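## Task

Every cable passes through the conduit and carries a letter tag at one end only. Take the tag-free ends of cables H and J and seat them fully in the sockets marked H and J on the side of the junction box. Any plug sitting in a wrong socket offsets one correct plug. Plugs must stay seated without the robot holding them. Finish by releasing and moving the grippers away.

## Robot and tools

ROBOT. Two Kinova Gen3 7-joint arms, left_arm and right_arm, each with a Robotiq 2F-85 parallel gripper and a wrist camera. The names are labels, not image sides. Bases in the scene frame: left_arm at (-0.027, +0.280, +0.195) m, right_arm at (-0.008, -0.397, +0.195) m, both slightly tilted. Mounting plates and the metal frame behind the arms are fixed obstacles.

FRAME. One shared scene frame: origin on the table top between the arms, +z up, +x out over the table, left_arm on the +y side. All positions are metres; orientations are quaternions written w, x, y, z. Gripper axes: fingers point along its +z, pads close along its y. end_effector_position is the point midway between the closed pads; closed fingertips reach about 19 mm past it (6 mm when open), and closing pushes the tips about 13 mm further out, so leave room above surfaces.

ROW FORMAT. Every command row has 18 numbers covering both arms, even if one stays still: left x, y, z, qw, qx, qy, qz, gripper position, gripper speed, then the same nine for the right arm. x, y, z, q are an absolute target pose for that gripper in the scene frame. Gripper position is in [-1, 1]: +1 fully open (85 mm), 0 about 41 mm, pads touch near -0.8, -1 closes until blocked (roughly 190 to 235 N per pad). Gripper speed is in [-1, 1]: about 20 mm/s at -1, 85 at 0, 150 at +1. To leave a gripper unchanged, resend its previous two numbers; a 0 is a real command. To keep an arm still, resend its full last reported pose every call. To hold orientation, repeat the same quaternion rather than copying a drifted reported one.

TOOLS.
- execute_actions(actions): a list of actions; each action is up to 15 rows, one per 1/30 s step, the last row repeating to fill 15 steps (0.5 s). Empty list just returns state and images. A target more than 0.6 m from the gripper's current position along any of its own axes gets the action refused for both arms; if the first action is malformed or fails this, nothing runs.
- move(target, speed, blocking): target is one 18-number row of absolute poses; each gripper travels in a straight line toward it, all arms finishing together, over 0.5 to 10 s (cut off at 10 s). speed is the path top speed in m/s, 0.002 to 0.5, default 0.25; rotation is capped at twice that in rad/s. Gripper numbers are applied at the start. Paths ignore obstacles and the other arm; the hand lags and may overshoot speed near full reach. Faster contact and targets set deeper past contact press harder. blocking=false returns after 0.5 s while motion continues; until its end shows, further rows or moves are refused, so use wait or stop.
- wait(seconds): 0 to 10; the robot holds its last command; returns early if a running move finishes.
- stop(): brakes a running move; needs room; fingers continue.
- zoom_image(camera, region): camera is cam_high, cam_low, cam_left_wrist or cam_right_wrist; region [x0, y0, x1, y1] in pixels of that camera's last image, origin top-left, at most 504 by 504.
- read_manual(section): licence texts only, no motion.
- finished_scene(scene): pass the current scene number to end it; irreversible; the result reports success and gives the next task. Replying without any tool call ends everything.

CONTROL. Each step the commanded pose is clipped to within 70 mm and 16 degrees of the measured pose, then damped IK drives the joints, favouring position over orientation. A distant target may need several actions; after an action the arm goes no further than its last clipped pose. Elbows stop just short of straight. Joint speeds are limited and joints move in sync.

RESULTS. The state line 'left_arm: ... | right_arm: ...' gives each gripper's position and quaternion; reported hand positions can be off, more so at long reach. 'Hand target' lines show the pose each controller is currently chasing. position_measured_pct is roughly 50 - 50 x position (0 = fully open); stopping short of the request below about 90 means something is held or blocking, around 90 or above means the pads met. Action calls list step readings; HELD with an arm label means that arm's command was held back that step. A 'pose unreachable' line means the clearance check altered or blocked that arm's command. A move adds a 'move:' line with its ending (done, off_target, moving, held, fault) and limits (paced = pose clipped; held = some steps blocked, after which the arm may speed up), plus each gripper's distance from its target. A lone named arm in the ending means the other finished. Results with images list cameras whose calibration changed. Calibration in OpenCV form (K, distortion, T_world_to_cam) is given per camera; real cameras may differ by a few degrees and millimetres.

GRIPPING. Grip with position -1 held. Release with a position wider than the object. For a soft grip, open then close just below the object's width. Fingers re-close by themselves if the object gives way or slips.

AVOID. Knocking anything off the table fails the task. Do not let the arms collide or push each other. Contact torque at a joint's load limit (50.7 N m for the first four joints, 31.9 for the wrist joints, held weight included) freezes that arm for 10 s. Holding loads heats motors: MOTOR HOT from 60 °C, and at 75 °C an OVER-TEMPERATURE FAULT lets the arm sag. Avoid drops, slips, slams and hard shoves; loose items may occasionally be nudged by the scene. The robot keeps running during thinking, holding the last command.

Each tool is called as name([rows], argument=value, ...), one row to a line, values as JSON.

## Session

execute_actions(actions=[])

Scene clock: 0.00 s.
left_arm: end_effector_position=(+0.2421, -0.2872, +0.1259) position_measured_pct=0.0 end_effector_quat_wxyz=(+0.262, +0.836, +0.233, +0.421) | right_arm: end_effector_position=(+0.5461, -0.6001, +0.2056) position_measured_pct=0.0 end_effector_quat_wxyz=(+0.066, +0.492, -0.542, +0.678)
Joint positions: left_arm=[ 1.678  1.582 -0.498  1.356 -1.176  0.606  1.78 ] | right_arm=[-0.499  1.532  0.515  1.9    1.739  1.189  0.561]
Joint velocities: left_arm=[-0.     0.001  0.     0.     0.001  0.001  0.   ] | right_arm=[-0.001  0.    -0.    -0.    -0.001 -0.    -0.   ]
Hand target (left_arm): +0.242, -0.287, +0.126; +0.262, +0.836, +0.233, +0.421
Hand target (right_arm): +0.546, -0.600, +0.206; +0.066, +0.492, -0.542, +0.678
camera_calibration (this result's frames):
cam_left_wrist: T_world_to_cam=[[0.107562, -0.756894, 0.644626, -0.33192], [-0.510336, -0.598481, -0.617558, 0.0940831], [0.853222, -0.26255, -0.450644, -0.080923], [0, 0, 0, 1]] pos_world=[0.152761, -0.216168, 0.235598]
cam_right_wrist: T_world_to_cam=[[-0.636654, -0.393824, -0.663004, 0.245428], [0.503273, 0.439229, -0.744173, 0.194435], [0.584284, -0.807453, -0.0814359, -0.64276], [0, 0, 0, 1]] pos_world=[0.433953, -0.507745, 0.255069]

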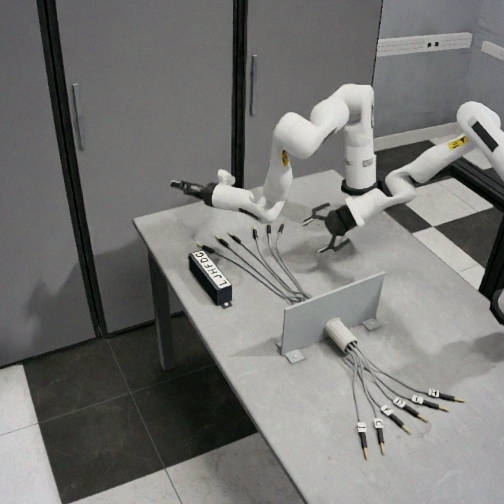

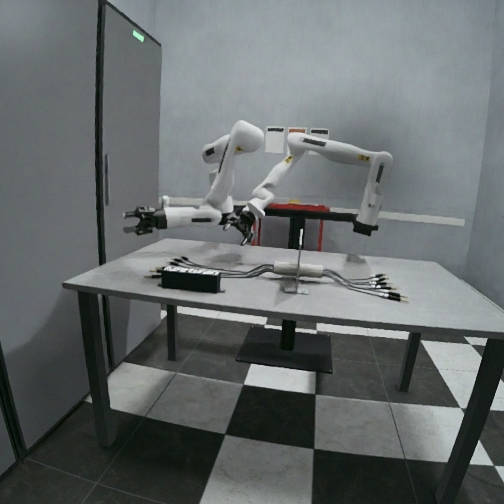

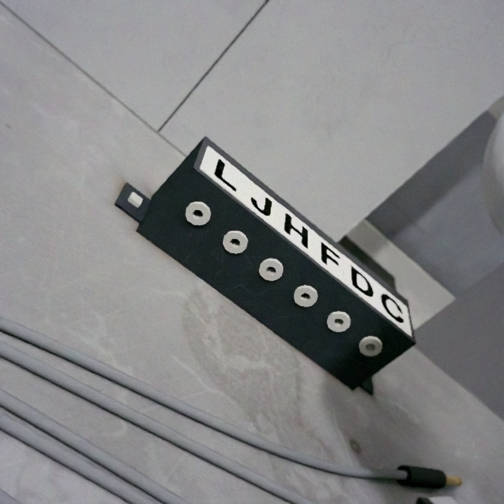

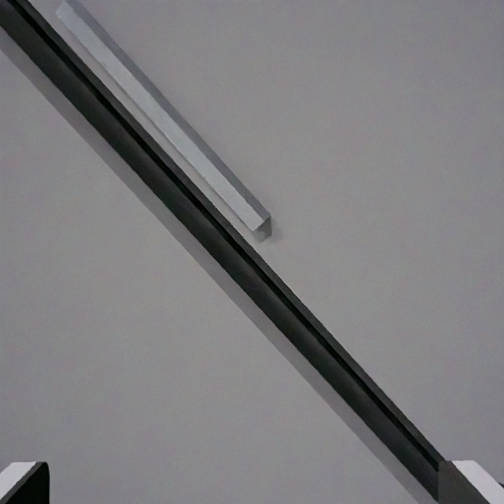

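move(target=[0.28,-0.1,0.32,0.262,0.836,0.233,0.421,-0.35,0,0.546,-0.6,0.3,0.066,0.492,-0.542,0.678,-0.3,0])

move(target=[0.37,0.36,0.33,0,0.707,-0.707,0,-0.35,0,0.32,-0.42,0.45,0,1,0,0,-0.3,0])

Scene clock: 1.93 s.
left_arm: end_effector_position=(+0.2805, -0.1002, +0.3195) position_measured_pct=67.5 end_effector_quat_wxyz=(+0.261, +0.837, +0.232, +0.422) | right_arm: end_effector_position=(+0.5458, -0.6001, +0.2999) position_measured_pct=65.1 end_effector_quat_wxyz=(+0.066, +0.492, -0.542, +0.678)
Joint positions: left_arm=[ 1.849  1.1   -0.81   2.15  -1.969  0.364  2.431] | right_arm=[-0.562  1.308  0.574  2.056  1.789  1.155  0.631]
Joint velocities: left_arm=[-0.015 -0.012  0.015  0.012 -0.04   0.022  0.035] | right_arm=[-0.001 -0.001 -0.    -0.001 -0.     0.001  0.   ]
Hand target (left_arm): +0.281, -0.100, +0.320; +0.261, +0.836, +0.233, +0.422
Hand target (right_arm): +0.546, -0.600, +0.300; +0.066, +0.492, -0.542, +0.678
Off the commanded pose (left_arm): 0.001 m, 0 deg.
Off the commanded pose (right_arm): 0.000 m, 0 deg.
move: done
camera_calibration (this result's frames):
cam_left_wrist: T_world_to_cam=[[0.106623, -0.758904, 0.642414, -0.318532], [-0.509463, -0.596538, -0.620153, 0.345905], [0.853861, -0.261164, -0.450238, 0.0224205], [0, 0, 0, 1]] pos_world=[0.191045, -0.0295347, 0.429238]
cam_right_wrist: T_world_to_cam=[[-0.637342, -0.393161, -0.662736, 0.308506], [0.503234, 0.438959, -0.744359, 0.264665], [0.583567, -0.807923, -0.0819146, -0.634697], [0, 0, 0, 1]] pos_world=[0.433824, -0.507671, 0.349473]

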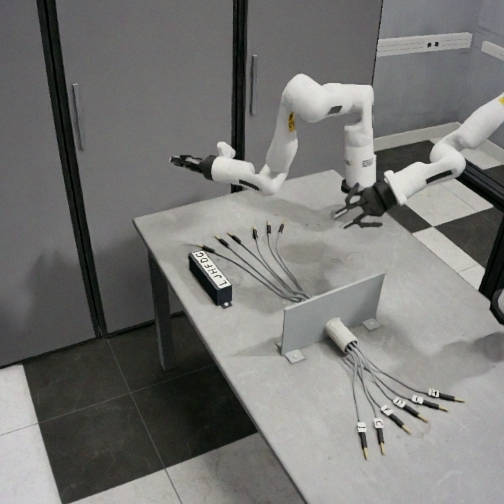

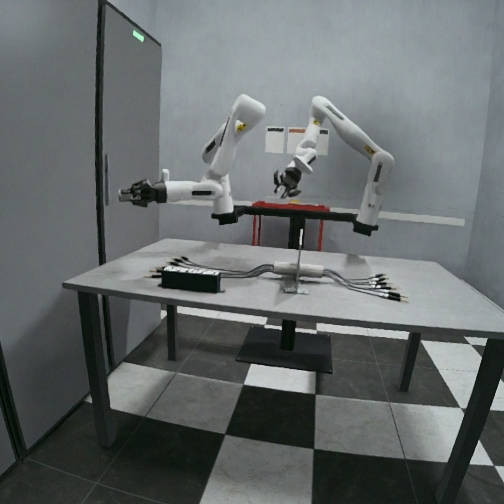

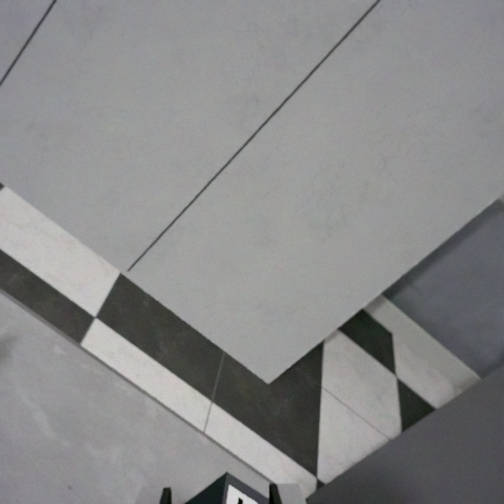

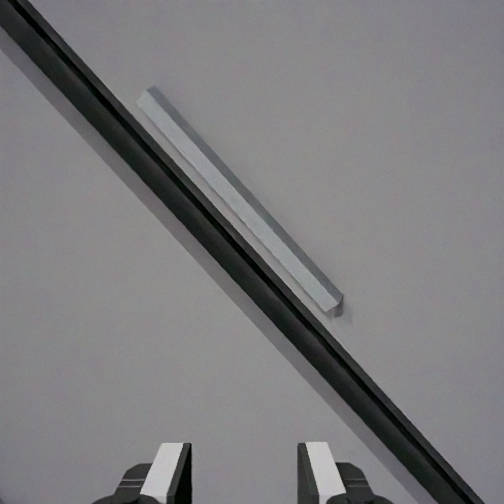

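Scene clock: 7.17 s.
left_arm: end_effector_position=(+0.3748, +0.3619, +0.3317) position_measured_pct=67.5 end_effector_quat_wxyz=(-0.004, +0.707, -0.707, +0.003) | right_arm: end_effector_position=(+0.3198, -0.4186, +0.4489) position_measured_pct=65.1 end_effector_quat_wxyz=(-0.003, +1.000, +0.001, -0.002)
Joint positions: left_arm=[ 0.432  0.436 -0.839  1.94  -6.056  0.808  2.774] | right_arm=[-1.415  0.069  1.293  1.971  0.121  1.144  4.421]
Joint velocities: left_arm=[ 0.001 -0.    -0.001  0.     0.001  0.001  0.   ] | right_arm=[ 0.022  0.033  0.003 -0.007 -0.021  0.005  0.028]
Hand target (left_arm): +0.375, +0.362, +0.332; -0.004, +0.707, -0.707, +0.003
Hand target (right_arm): +0.320, -0.419, +0.449; -0.001, +1.000, -0.000, -0.002
Off the commanded pose (left_arm): 0.005 m, 1 deg.
Off the commanded pose (right_arm): 0.002 m, 0 deg.
move: off_target (left_arm); limits=paced
camera_calibration (this result's frames):
cam_left_wrist: T_world_to_cam=[[-0.99857, 0.0288909, 0.044987, 0.3415], [0.0272929, 0.998988, -0.0357404, -0.295261], [-0.0459741, -0.0344614, -0.998348, 0.505168], [0, 0, 0, 1]] pos_world=[0.372295, 0.302505, 0.478417]
cam_right_wrist: T_world_to_cam=[[0.00939908, -0.999885, 0.011887, -0.429118], [-0.999955, -0.0093858, 0.00117252, 0.367998], [-0.00106082, -0.0118975, -0.999929, 0.588329], [0, 0, 0, 1]] pos_world=[0.372639, -0.418615, 0.592957]

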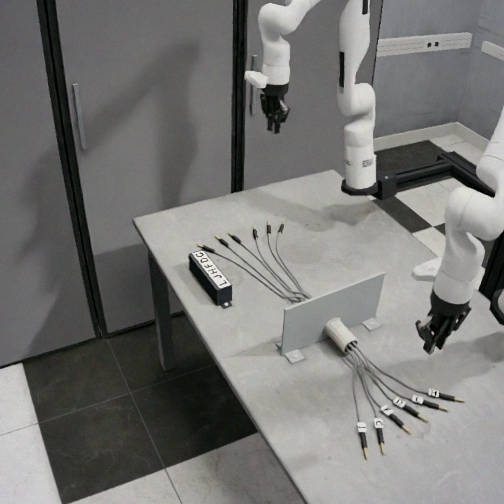

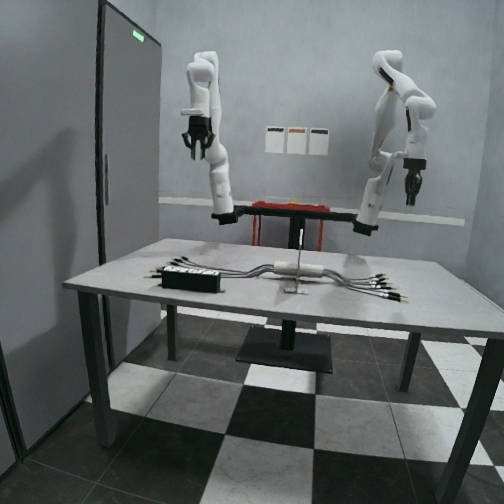

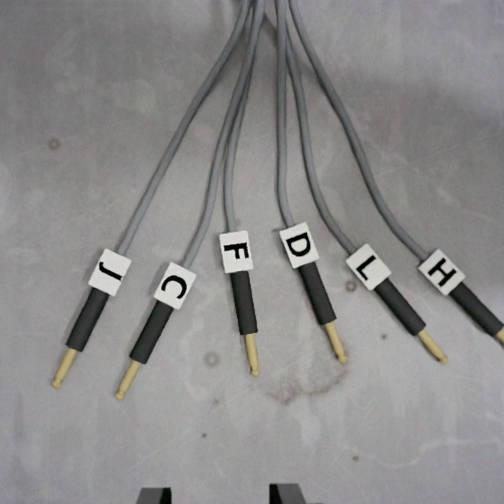

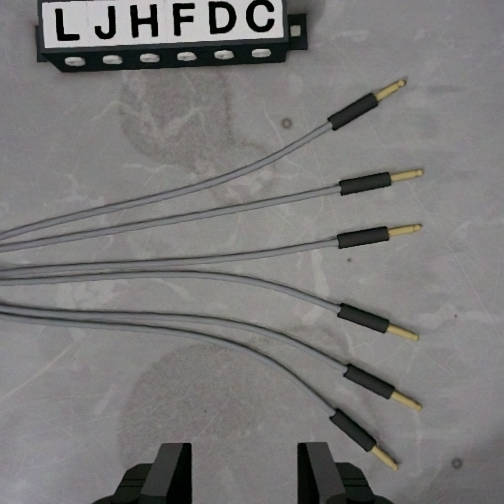

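move(target=[0.4646,0.3307,0.06,0,0.53,-0.848,0,-0.2,0,0.32,-0.42,0.45,0,1,0,0,-0.3,0])

move(target=[0.4646,0.3307,0.022,0,0.53,-0.848,0,-0.2,0,0.32,-0.42,0.45,0,1,0,0,-0.3,0], speed=0.08)

move(target=[0.4646,0.3307,0.022,0,0.53,-0.848,0,-0.65,0,0.32,-0.42,0.45,0,1,0,0,-0.3,0])

move(target=[0.487,0.376,0.024,0,0.53,-0.848,0,-0.65,0,0.32,-0.42,0.45,0,1,0,0,-0.3,0], speed=0.06)

move(target=[0.487,0.376,0.024,0,0.53,-0.848,0,-0.2,0,0.32,-0.42,0.45,0,1,0,0,-0.3,0])

move(target=[0.487,0.376,0.07,0,0.53,-0.848,0,-0.2,0,0.32,-0.42,0.45,0,1,0,0,-0.3,0])

move(target=[0.192,0.332,0.07,0,0.92,-0.39,0,-0.2,0,0.32,-0.42,0.45,0,1,0,0,-0.3,0])

Scene clock: 9.20 s.
left_arm: end_effector_position=(+0.4651, +0.3298, +0.0599) position_measured_pct=59.9 end_effector_quat_wxyz=(-0.000, -0.530, +0.848, -0.001) | right_arm: end_effector_position=(+0.3200, -0.4200, +0.4500) position_measured_pct=65.1 end_effector_quat_wxyz=(+0.000, +1.000, +0.000, -0.000)
Joint positions: left_arm=[ 0.041  1.071 -0.393  1.708 -5.795  0.375  2.215] | right_arm=[-1.427  0.06   1.295  1.971  0.136  1.148  4.405]
Joint velocities: left_arm=[-0.     0.004  0.    -0.001 -0.     0.    -0.   ] | right_arm=[ 0.001 -0.    -0.001 -0.001 -0.    -0.    -0.   ]
Hand target (left_arm): +0.465, +0.330, +0.060; -0.000, -0.530, +0.848, -0.001
Hand target (right_arm): +0.320, -0.420, +0.450; +0.000, +1.000, +0.000, -0.000
Off the commanded pose (left_arm): 0.001 m, 0 deg.
Off the commanded pose (right_arm): 0.000 m, 0 deg.
move: done
camera_calibration (this result's frames):
cam_left_wrist: T_world_to_cam=[[-0.884777, 0.46294, 0.0534388, 0.248333], [0.461437, 0.886341, -0.0384199, -0.439997], [-0.0651511, -0.00933439, -0.997832, 0.237439], [0, 0, 0, 1]] pos_world=[0.43822, 0.27724, 0.206749]
cam_right_wrist: T_world_to_cam=[[0.00820278, -0.999821, 0.0170739, -0.432444], [-0.999964, -0.00823629, -0.00189354, 0.370085], [0.00203383, -0.0170577, -0.999852, 0.586178], [0, 0, 0, 1]] pos_world=[0.372426, -0.419319, 0.594176]

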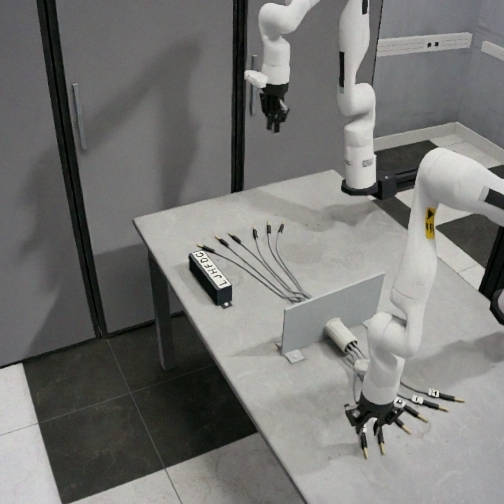

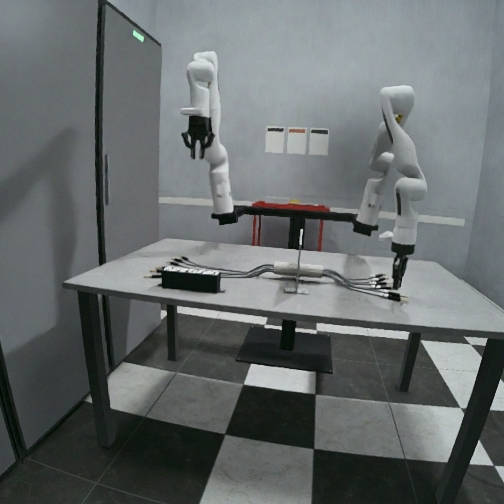

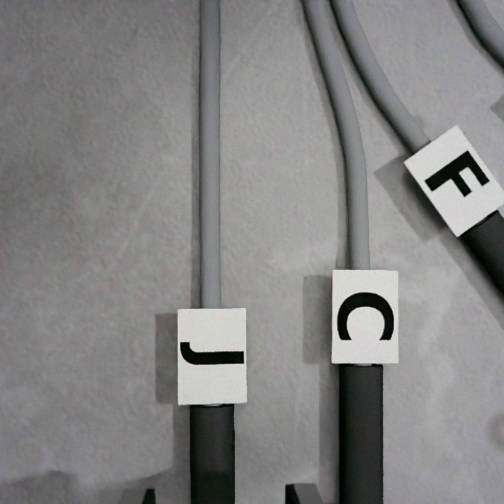

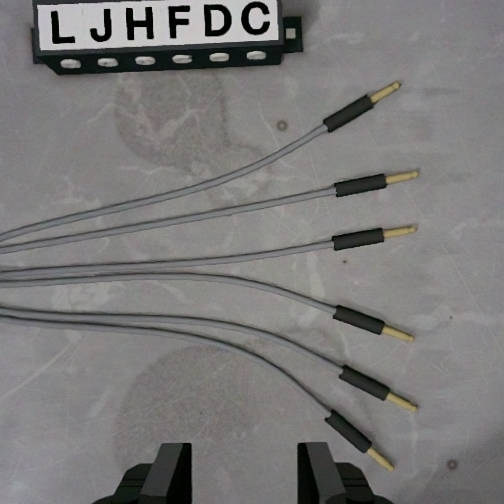

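Scene clock: 10.03 s.
left_arm: end_effector_position=(+0.4649, +0.3306, +0.0222) position_measured_pct=59.9 end_effector_quat_wxyz=(+0.000, -0.530, +0.848, -0.000) | right_arm: end_effector_position=(+0.3200, -0.4200, +0.4500) position_measured_pct=65.1 end_effector_quat_wxyz=(-0.000, +1.000, -0.000, +0.000)
Joint positions: left_arm=[ 0.004  1.149 -0.357  1.674 -5.779  0.319  2.198] | right_arm=[-1.427  0.06   1.295  1.971  0.136  1.148  4.405]
Joint velocities: left_arm=[-0.002  0.003  0.001 -0.001 -0.    -0.001 -0.   ] | right_arm=[ 0.001 -0.001 -0.     0.    -0.001 -0.    -0.   ]
Hand target (left_arm): +0.465, +0.331, +0.022; -0.000, -0.530, +0.848, -0.000
Hand target (right_arm): +0.320, -0.420, +0.450; +0.000, +1.000, +0.000, -0.000
Off the commanded pose (left_arm): 0.000 m, 0 deg.
Off the commanded pose (right_arm): 0.000 m, 0 deg.
move: done
camera_calibration (this result's frames):
cam_left_wrist: T_world_to_cam=[[-0.88442, 0.463536, 0.0541876, 0.249353], [0.462119, 0.886045, -0.0370208, -0.442284], [-0.0651731, -0.00770083, -0.997844, 0.199266], [0, 0, 0, 1]] pos_world=[0.437907, 0.277834, 0.168951]
cam_right_wrist: T_world_to_cam=[[0.00819516, -0.999821, 0.0170528, -0.432425], [-0.999964, -0.00822911, -0.00192196, 0.370108], [0.00206195, -0.0170364, -0.999853, 0.586187], [0, 0, 0, 1]] pos_world=[0.37243, -0.419316, 0.594186]

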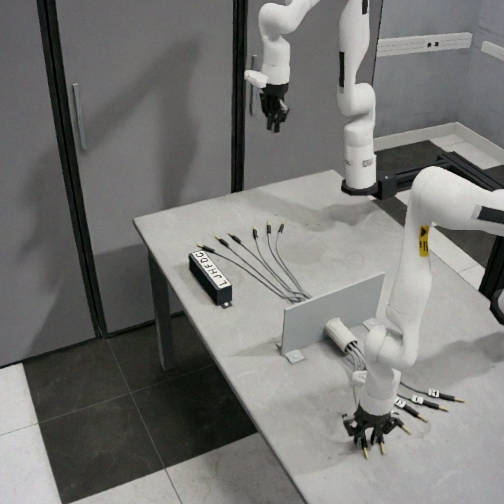

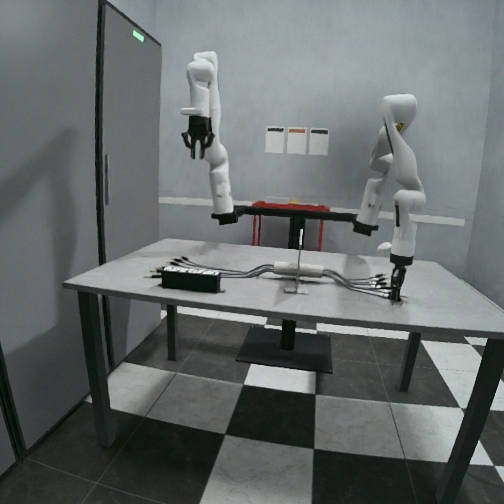

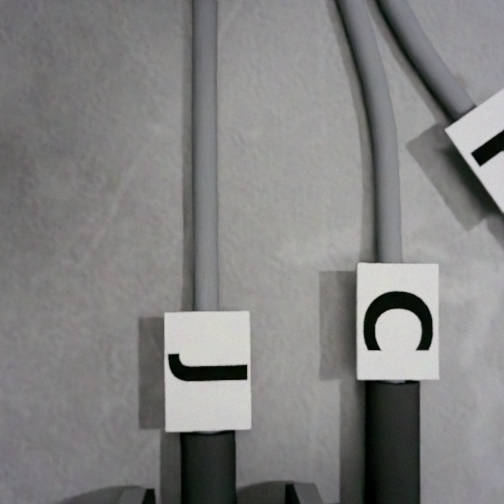

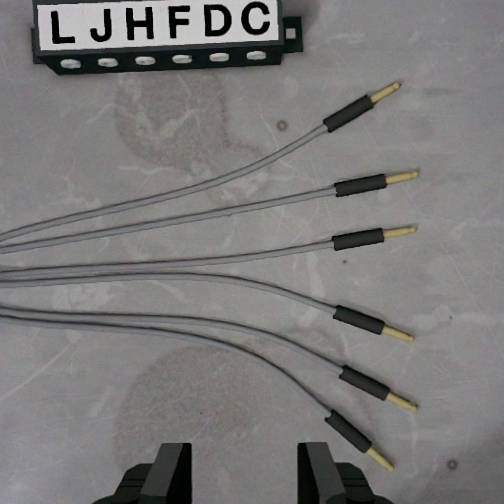

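Scene clock: 10.73 s.
left_arm: end_effector_position=(+0.4649, +0.3306, +0.0223) position_measured_pct=79.8 end_effector_quat_wxyz=(+0.000, -0.530, +0.848, -0.000) | right_arm: end_effector_position=(+0.3200, -0.4200, +0.4500) position_measured_pct=65.1 end_effector_quat_wxyz=(-0.000, +1.000, -0.000, +0.000)
Joint positions: left_arm=[ 0.004  1.149 -0.357  1.674 -5.779  0.319  2.197] | right_arm=[-1.427  0.06   1.295  1.971  0.137  1.148  4.405]
Joint velocities: left_arm=[ 0.     0.    -0.001  0.     0.    -0.001 -0.   ] | right_arm=[-0.002  0.    -0.    -0.     0.     0.     0.   ]
Hand target (left_arm): +0.465, +0.331, +0.022; -0.000, -0.530, +0.848, -0.000
Hand target (right_arm): +0.320, -0.420, +0.450; +0.000, +1.000, -0.000, -0.000
Off the commanded pose (left_arm): 0.000 m, 0 deg.
Off the commanded pose (right_arm): 0.000 m, 0 deg.
move: done
camera_calibration (this result's frames):
cam_left_wrist: T_world_to_cam=[[-0.884341, 0.463692, 0.0541313, 0.249253], [0.462277, 0.885963, -0.0370061, -0.442346], [-0.0651177, -0.00770231, -0.997848, 0.199333], [0, 0, 0, 1]] pos_world=[0.437891, 0.277861, 0.169042]
cam_right_wrist: T_world_to_cam=[[0.00819564, -0.999821, 0.0170522, -0.432425], [-0.999964, -0.0082296, -0.00192222, 0.370108], [0.00206221, -0.0170358, -0.999853, 0.586187], [0, 0, 0, 1]] pos_world=[0.37243, -0.419316, 0.594186]

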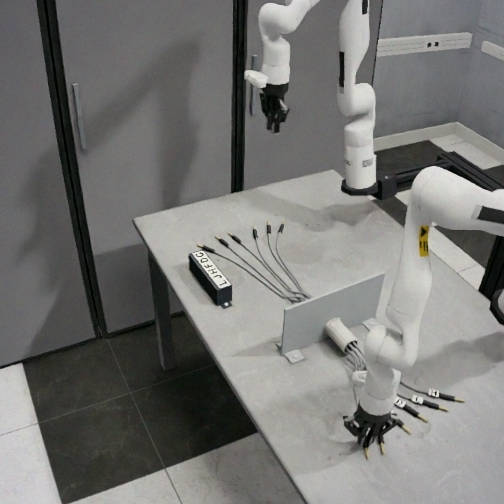

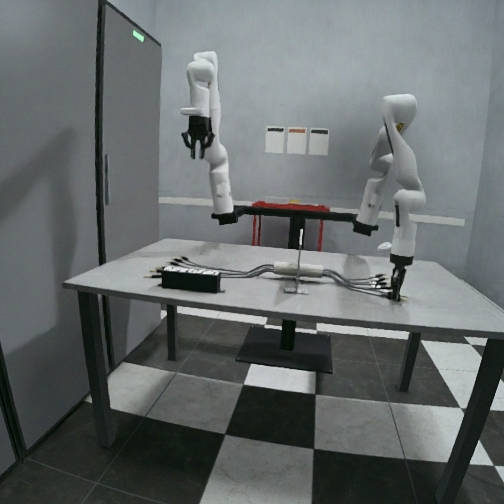

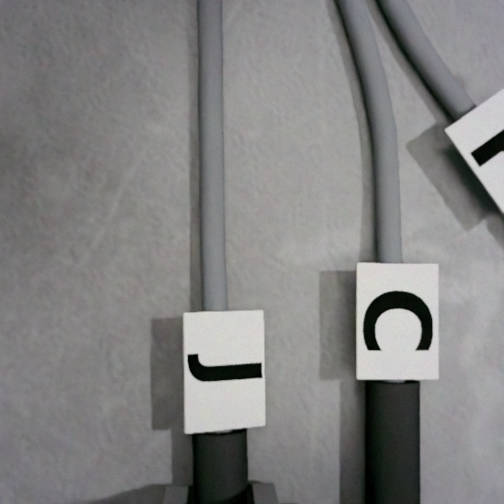

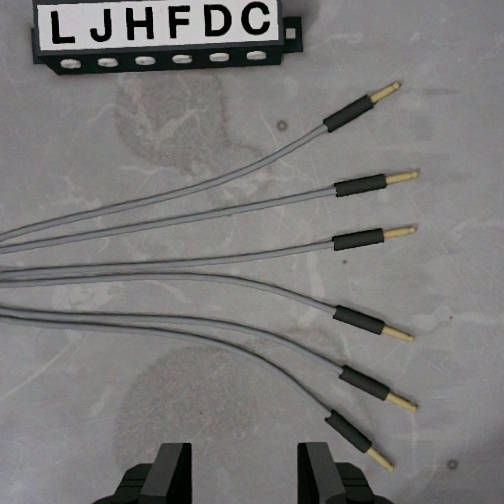

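Scene clock: 11.87 s.
left_arm: end_effector_position=(+0.4868, +0.3755, +0.0239) position_measured_pct=79.8 end_effector_quat_wxyz=(-0.000, -0.530, +0.848, +0.000) | right_arm: end_effector_position=(+0.3200, -0.4200, +0.4500) position_measured_pct=65.1 end_effector_quat_wxyz=(-0.000, +1.000, -0.000, +0.000)
Joint positions: left_arm=[-0.076  1.152 -0.377  1.585 -5.813  0.397  2.158] | right_arm=[-1.427  0.06   1.295  1.971  0.137  1.148  4.405]
Joint velocities: left_arm=[-0.003  0.002 -0.002 -0.002  0.001  0.002 -0.001] | right_arm=[ 0.     0.001 -0.     0.     0.    -0.    -0.   ]
Hand target (left_arm): +0.487, +0.376, +0.024; +0.000, -0.530, +0.848, +0.000
Hand target (right_arm): +0.320, -0.420, +0.450; +0.000, +1.000, -0.000, -0.000
Off the commanded pose (left_arm): 0.001 m, 0 deg.
Off the commanded pose (right_arm): 0.000 m, 0 deg.
move: done
camera_calibration (this result's frames):
cam_left_wrist: T_world_to_cam=[[-0.884, 0.464219, 0.0551824, 0.24736], [0.462759, 0.885687, -0.0375849, -0.492325], [-0.0663219, -0.00768886, -0.997769, 0.203327], [0, 0, 0, 1]] pos_world=[0.459979, 0.322781, 0.17072]
cam_right_wrist: T_world_to_cam=[[0.00819525, -0.999821, 0.0170519, -0.432425], [-0.999964, -0.00822921, -0.00192238, 0.370109], [0.00206236, -0.0170356, -0.999853, 0.586187], [0, 0, 0, 1]] pos_world=[0.37243, -0.419316, 0.594186]

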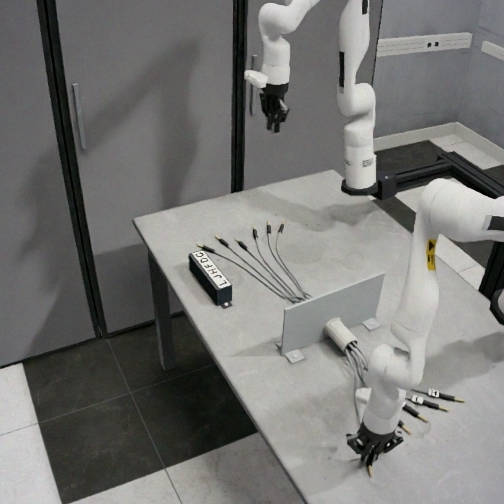

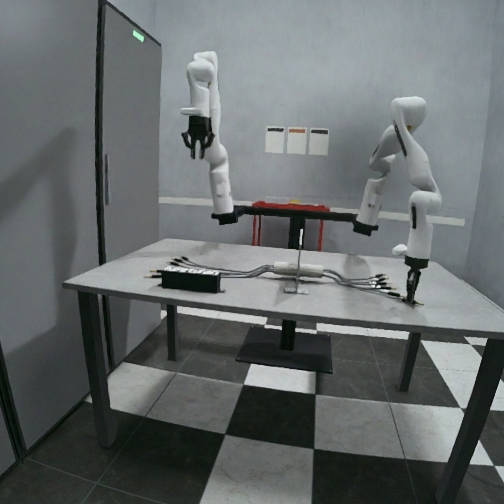

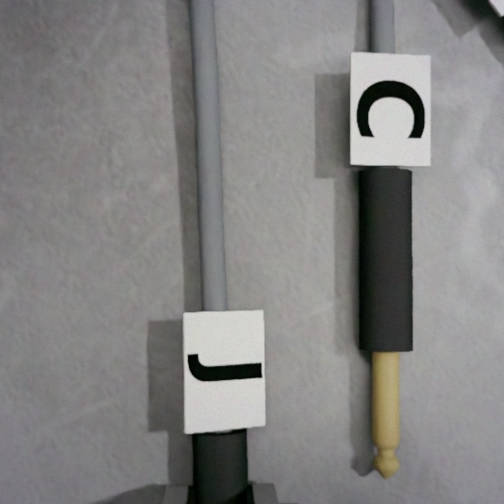

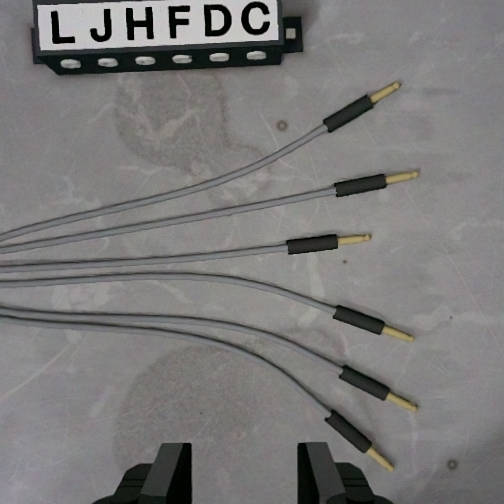

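Scene clock: 12.57 s.
left_arm: end_effector_position=(+0.4870, +0.3760, +0.0240) position_measured_pct=59.9 end_effector_quat_wxyz=(+0.000, -0.530, +0.848, +0.000) | right_arm: end_effector_position=(+0.3200, -0.4200, +0.4500) position_measured_pct=65.1 end_effector_quat_wxyz=(-0.000, +1.000, -0.000, +0.000)
Joint positions: left_arm=[-0.077  1.151 -0.377  1.585 -5.813  0.396  2.157] | right_arm=[-1.427  0.06   1.295  1.971  0.137  1.148  4.405]
Joint velocities: left_arm=[-0.001 -0.001 -0.001 -0.    -0.001  0.001 -0.   ] | right_arm=[ 0.    -0.001 -0.     0.    -0.     0.    -0.   ]
Hand target (left_arm): +0.487, +0.376, +0.024; +0.000, -0.530, +0.848, +0.000
Hand target (right_arm): +0.320, -0.420, +0.450; +0.000, +1.000, -0.000, -0.000
Off the commanded pose (left_arm): 0.000 m, 0 deg.
Off the commanded pose (right_arm): 0.000 m, 0 deg.
move: done
camera_calibration (this result's frames):
cam_left_wrist: T_world_to_cam=[[-0.884343, 0.463624, 0.0546757, 0.247706], [0.462199, 0.886, -0.0370896, -0.492722], [-0.0656383, -0.00752892, -0.997815, 0.203016], [0, 0, 0, 1]] pos_world=[0.460118, 0.323238, 0.170754]
cam_right_wrist: T_world_to_cam=[[0.00819555, -0.999821, 0.017052, -0.432425], [-0.999964, -0.0082295, -0.00192228, 0.370108], [0.00206227, -0.0170357, -0.999853, 0.586187], [0, 0, 0, 1]] pos_world=[0.37243, -0.419316, 0.594186]

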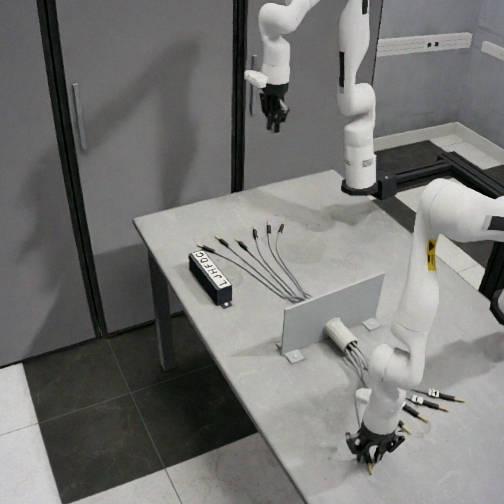

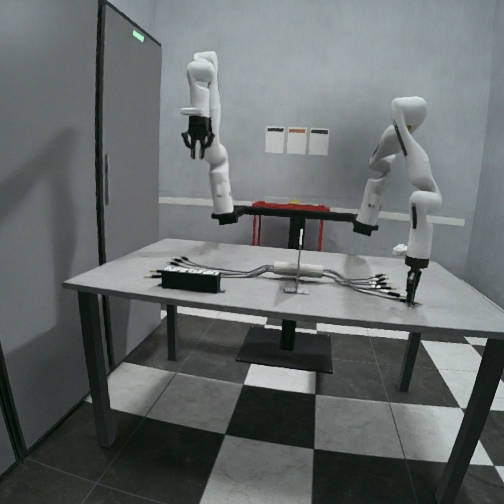

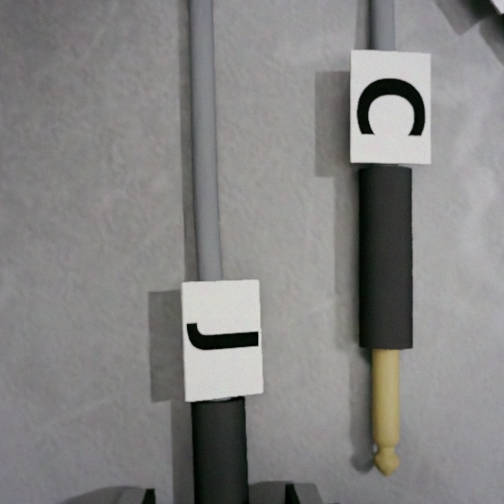

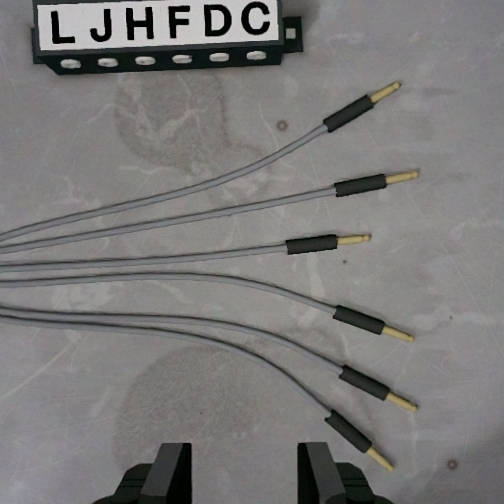

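Scene clock: 13.37 s.
left_arm: end_effector_position=(+0.4867, +0.3761, +0.0698) position_measured_pct=59.9 end_effector_quat_wxyz=(-0.000, -0.530, +0.848, +0.000) | right_arm: end_effector_position=(+0.3200, -0.4200, +0.4500) position_measured_pct=65.1 end_effector_quat_wxyz=(-0.000, +1.000, -0.000, +0.000)
Joint positions: left_arm=[-0.038  1.058 -0.416  1.625 -5.835  0.459  2.175] | right_arm=[-1.427  0.06   1.295  1.971  0.137  1.148  4.405]
Joint velocities: left_arm=[ 0.003 -0.005  0.001  0.    -0.001  0.     0.   ] | right_arm=[-0.    -0.     0.     0.002 -0.001 -0.    -0.   ]
Hand target (left_arm): +0.487, +0.376, +0.070; +0.000, -0.530, +0.848, +0.000
Hand target (right_arm): +0.320, -0.420, +0.450; +0.000, +1.000, -0.000, -0.000
Off the commanded pose (left_arm): 0.000 m, 0 deg.
Off the commanded pose (right_arm): 0.000 m, 0 deg.
move: done
camera_calibration (this result's frames):
cam_left_wrist: T_world_to_cam=[[-0.884268, 0.463708, 0.0551801, 0.244805], [0.462274, 0.885958, -0.0371761, -0.491039], [-0.066126, -0.00736528, -0.997784, 0.248862], [0, 0, 0, 1]] pos_world=[0.459924, 0.323354, 0.216547]
cam_right_wrist: T_world_to_cam=[[0.00819537, -0.999821, 0.0170522, -0.432425], [-0.999964, -0.00822933, -0.00192236, 0.370109], [0.00206235, -0.0170358, -0.999853, 0.586187], [0, 0, 0, 1]] pos_world=[0.37243, -0.419316, 0.594186]

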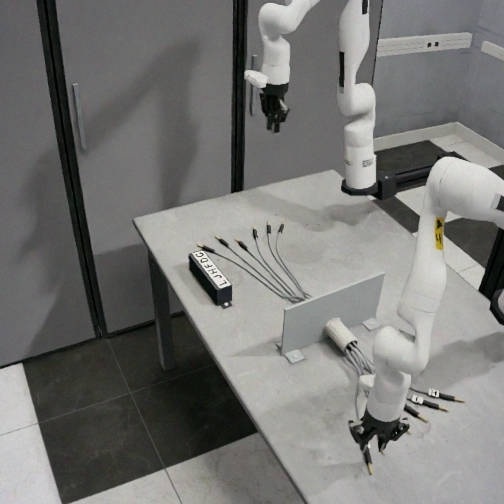

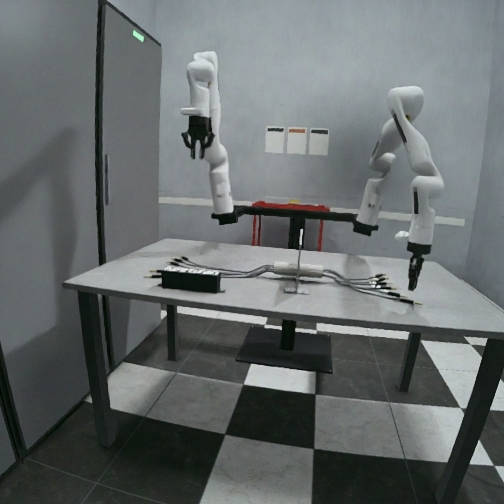

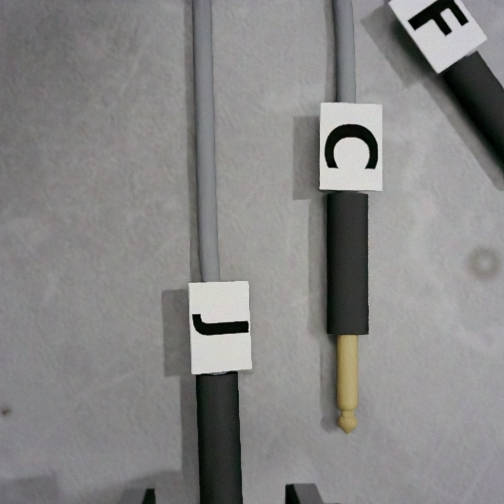

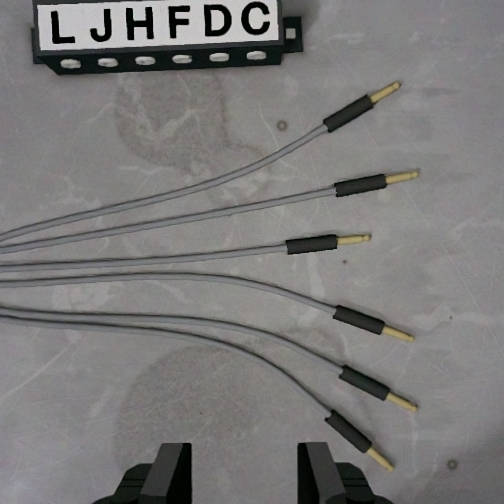

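Scene clock: 16.33 s.
left_arm: end_effector_position=(+0.1931, +0.3332, +0.0687) position_measured_pct=59.9 end_effector_quat_wxyz=(+0.005, +0.921, -0.389, -0.012) | right_arm: end_effector_position=(+0.3200, -0.4200, +0.4500) position_measured_pct=65.1 end_effector_quat_wxyz=(-0.000, +1.000, -0.000, +0.000)
Joint positions: left_arm=[-0.541  1.15   0.278  2.576 -5.666 -0.759  3.11 ] | right_arm=[-1.427  0.06   1.295  1.971  0.137  1.148  4.405]
Joint velocities: left_arm=[ 0.088 -0.025 -0.121  0.    -0.124  0.071  0.137] | right_arm=[-0.001 -0.001  0.     0.    -0.     0.001  0.   ]
Hand target (left_arm): +0.193, +0.333, +0.069; +0.005, +0.921, -0.389, -0.012
Hand target (right_arm): +0.320, -0.420, +0.450; +0.000, +1.000, -0.000, -0.000
Off the commanded pose (left_arm): 0.002 m, 1 deg.
Off the commanded pose (right_arm): 0.000 m, 0 deg.
joint sent to its limit (left arm) — the command would take joint 4 (elbow) past its upper limit, so that joint was sent only as far as its limit.
move: done
camera_calibration (this result's frames):
cam_left_wrist: T_world_to_cam=[[-0.734575, -0.674578, 0.0730982, 0.354304], [-0.677304, 0.735449, -0.0193388, -0.0483354], [-0.0407144, -0.0637156, -0.997137, 0.241862], [0, 0, 0, 1]] pos_world=[0.237373, 0.289965, 0.214335]
cam_right_wrist: T_world_to_cam=[[0.00819552, -0.999821, 0.017052, -0.432425], [-0.999964, -0.00822947, -0.00192227, 0.370108], [0.00206225, -0.0170356, -0.999853, 0.586187], [0, 0, 0, 1]] pos_world=[0.37243, -0.419316, 0.594186]

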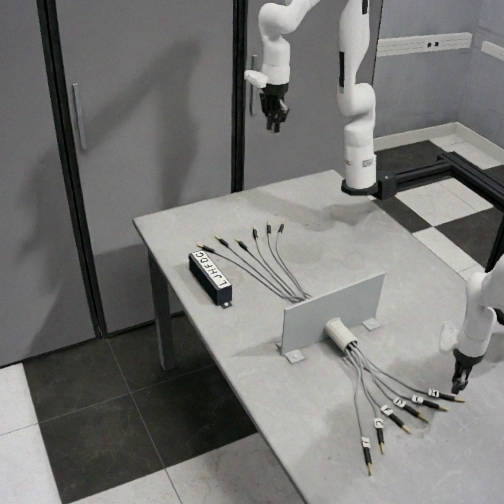

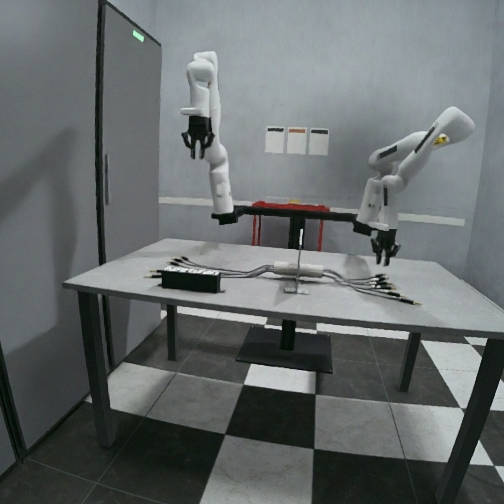

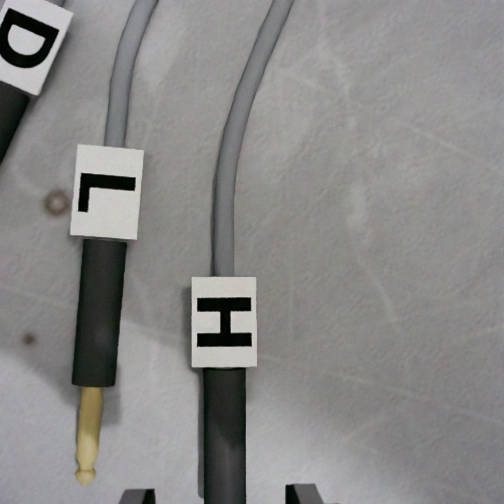

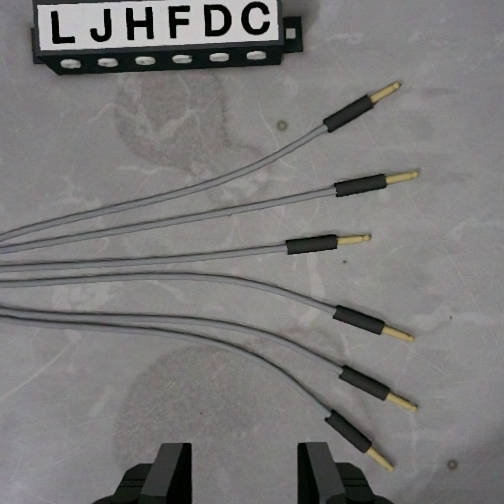

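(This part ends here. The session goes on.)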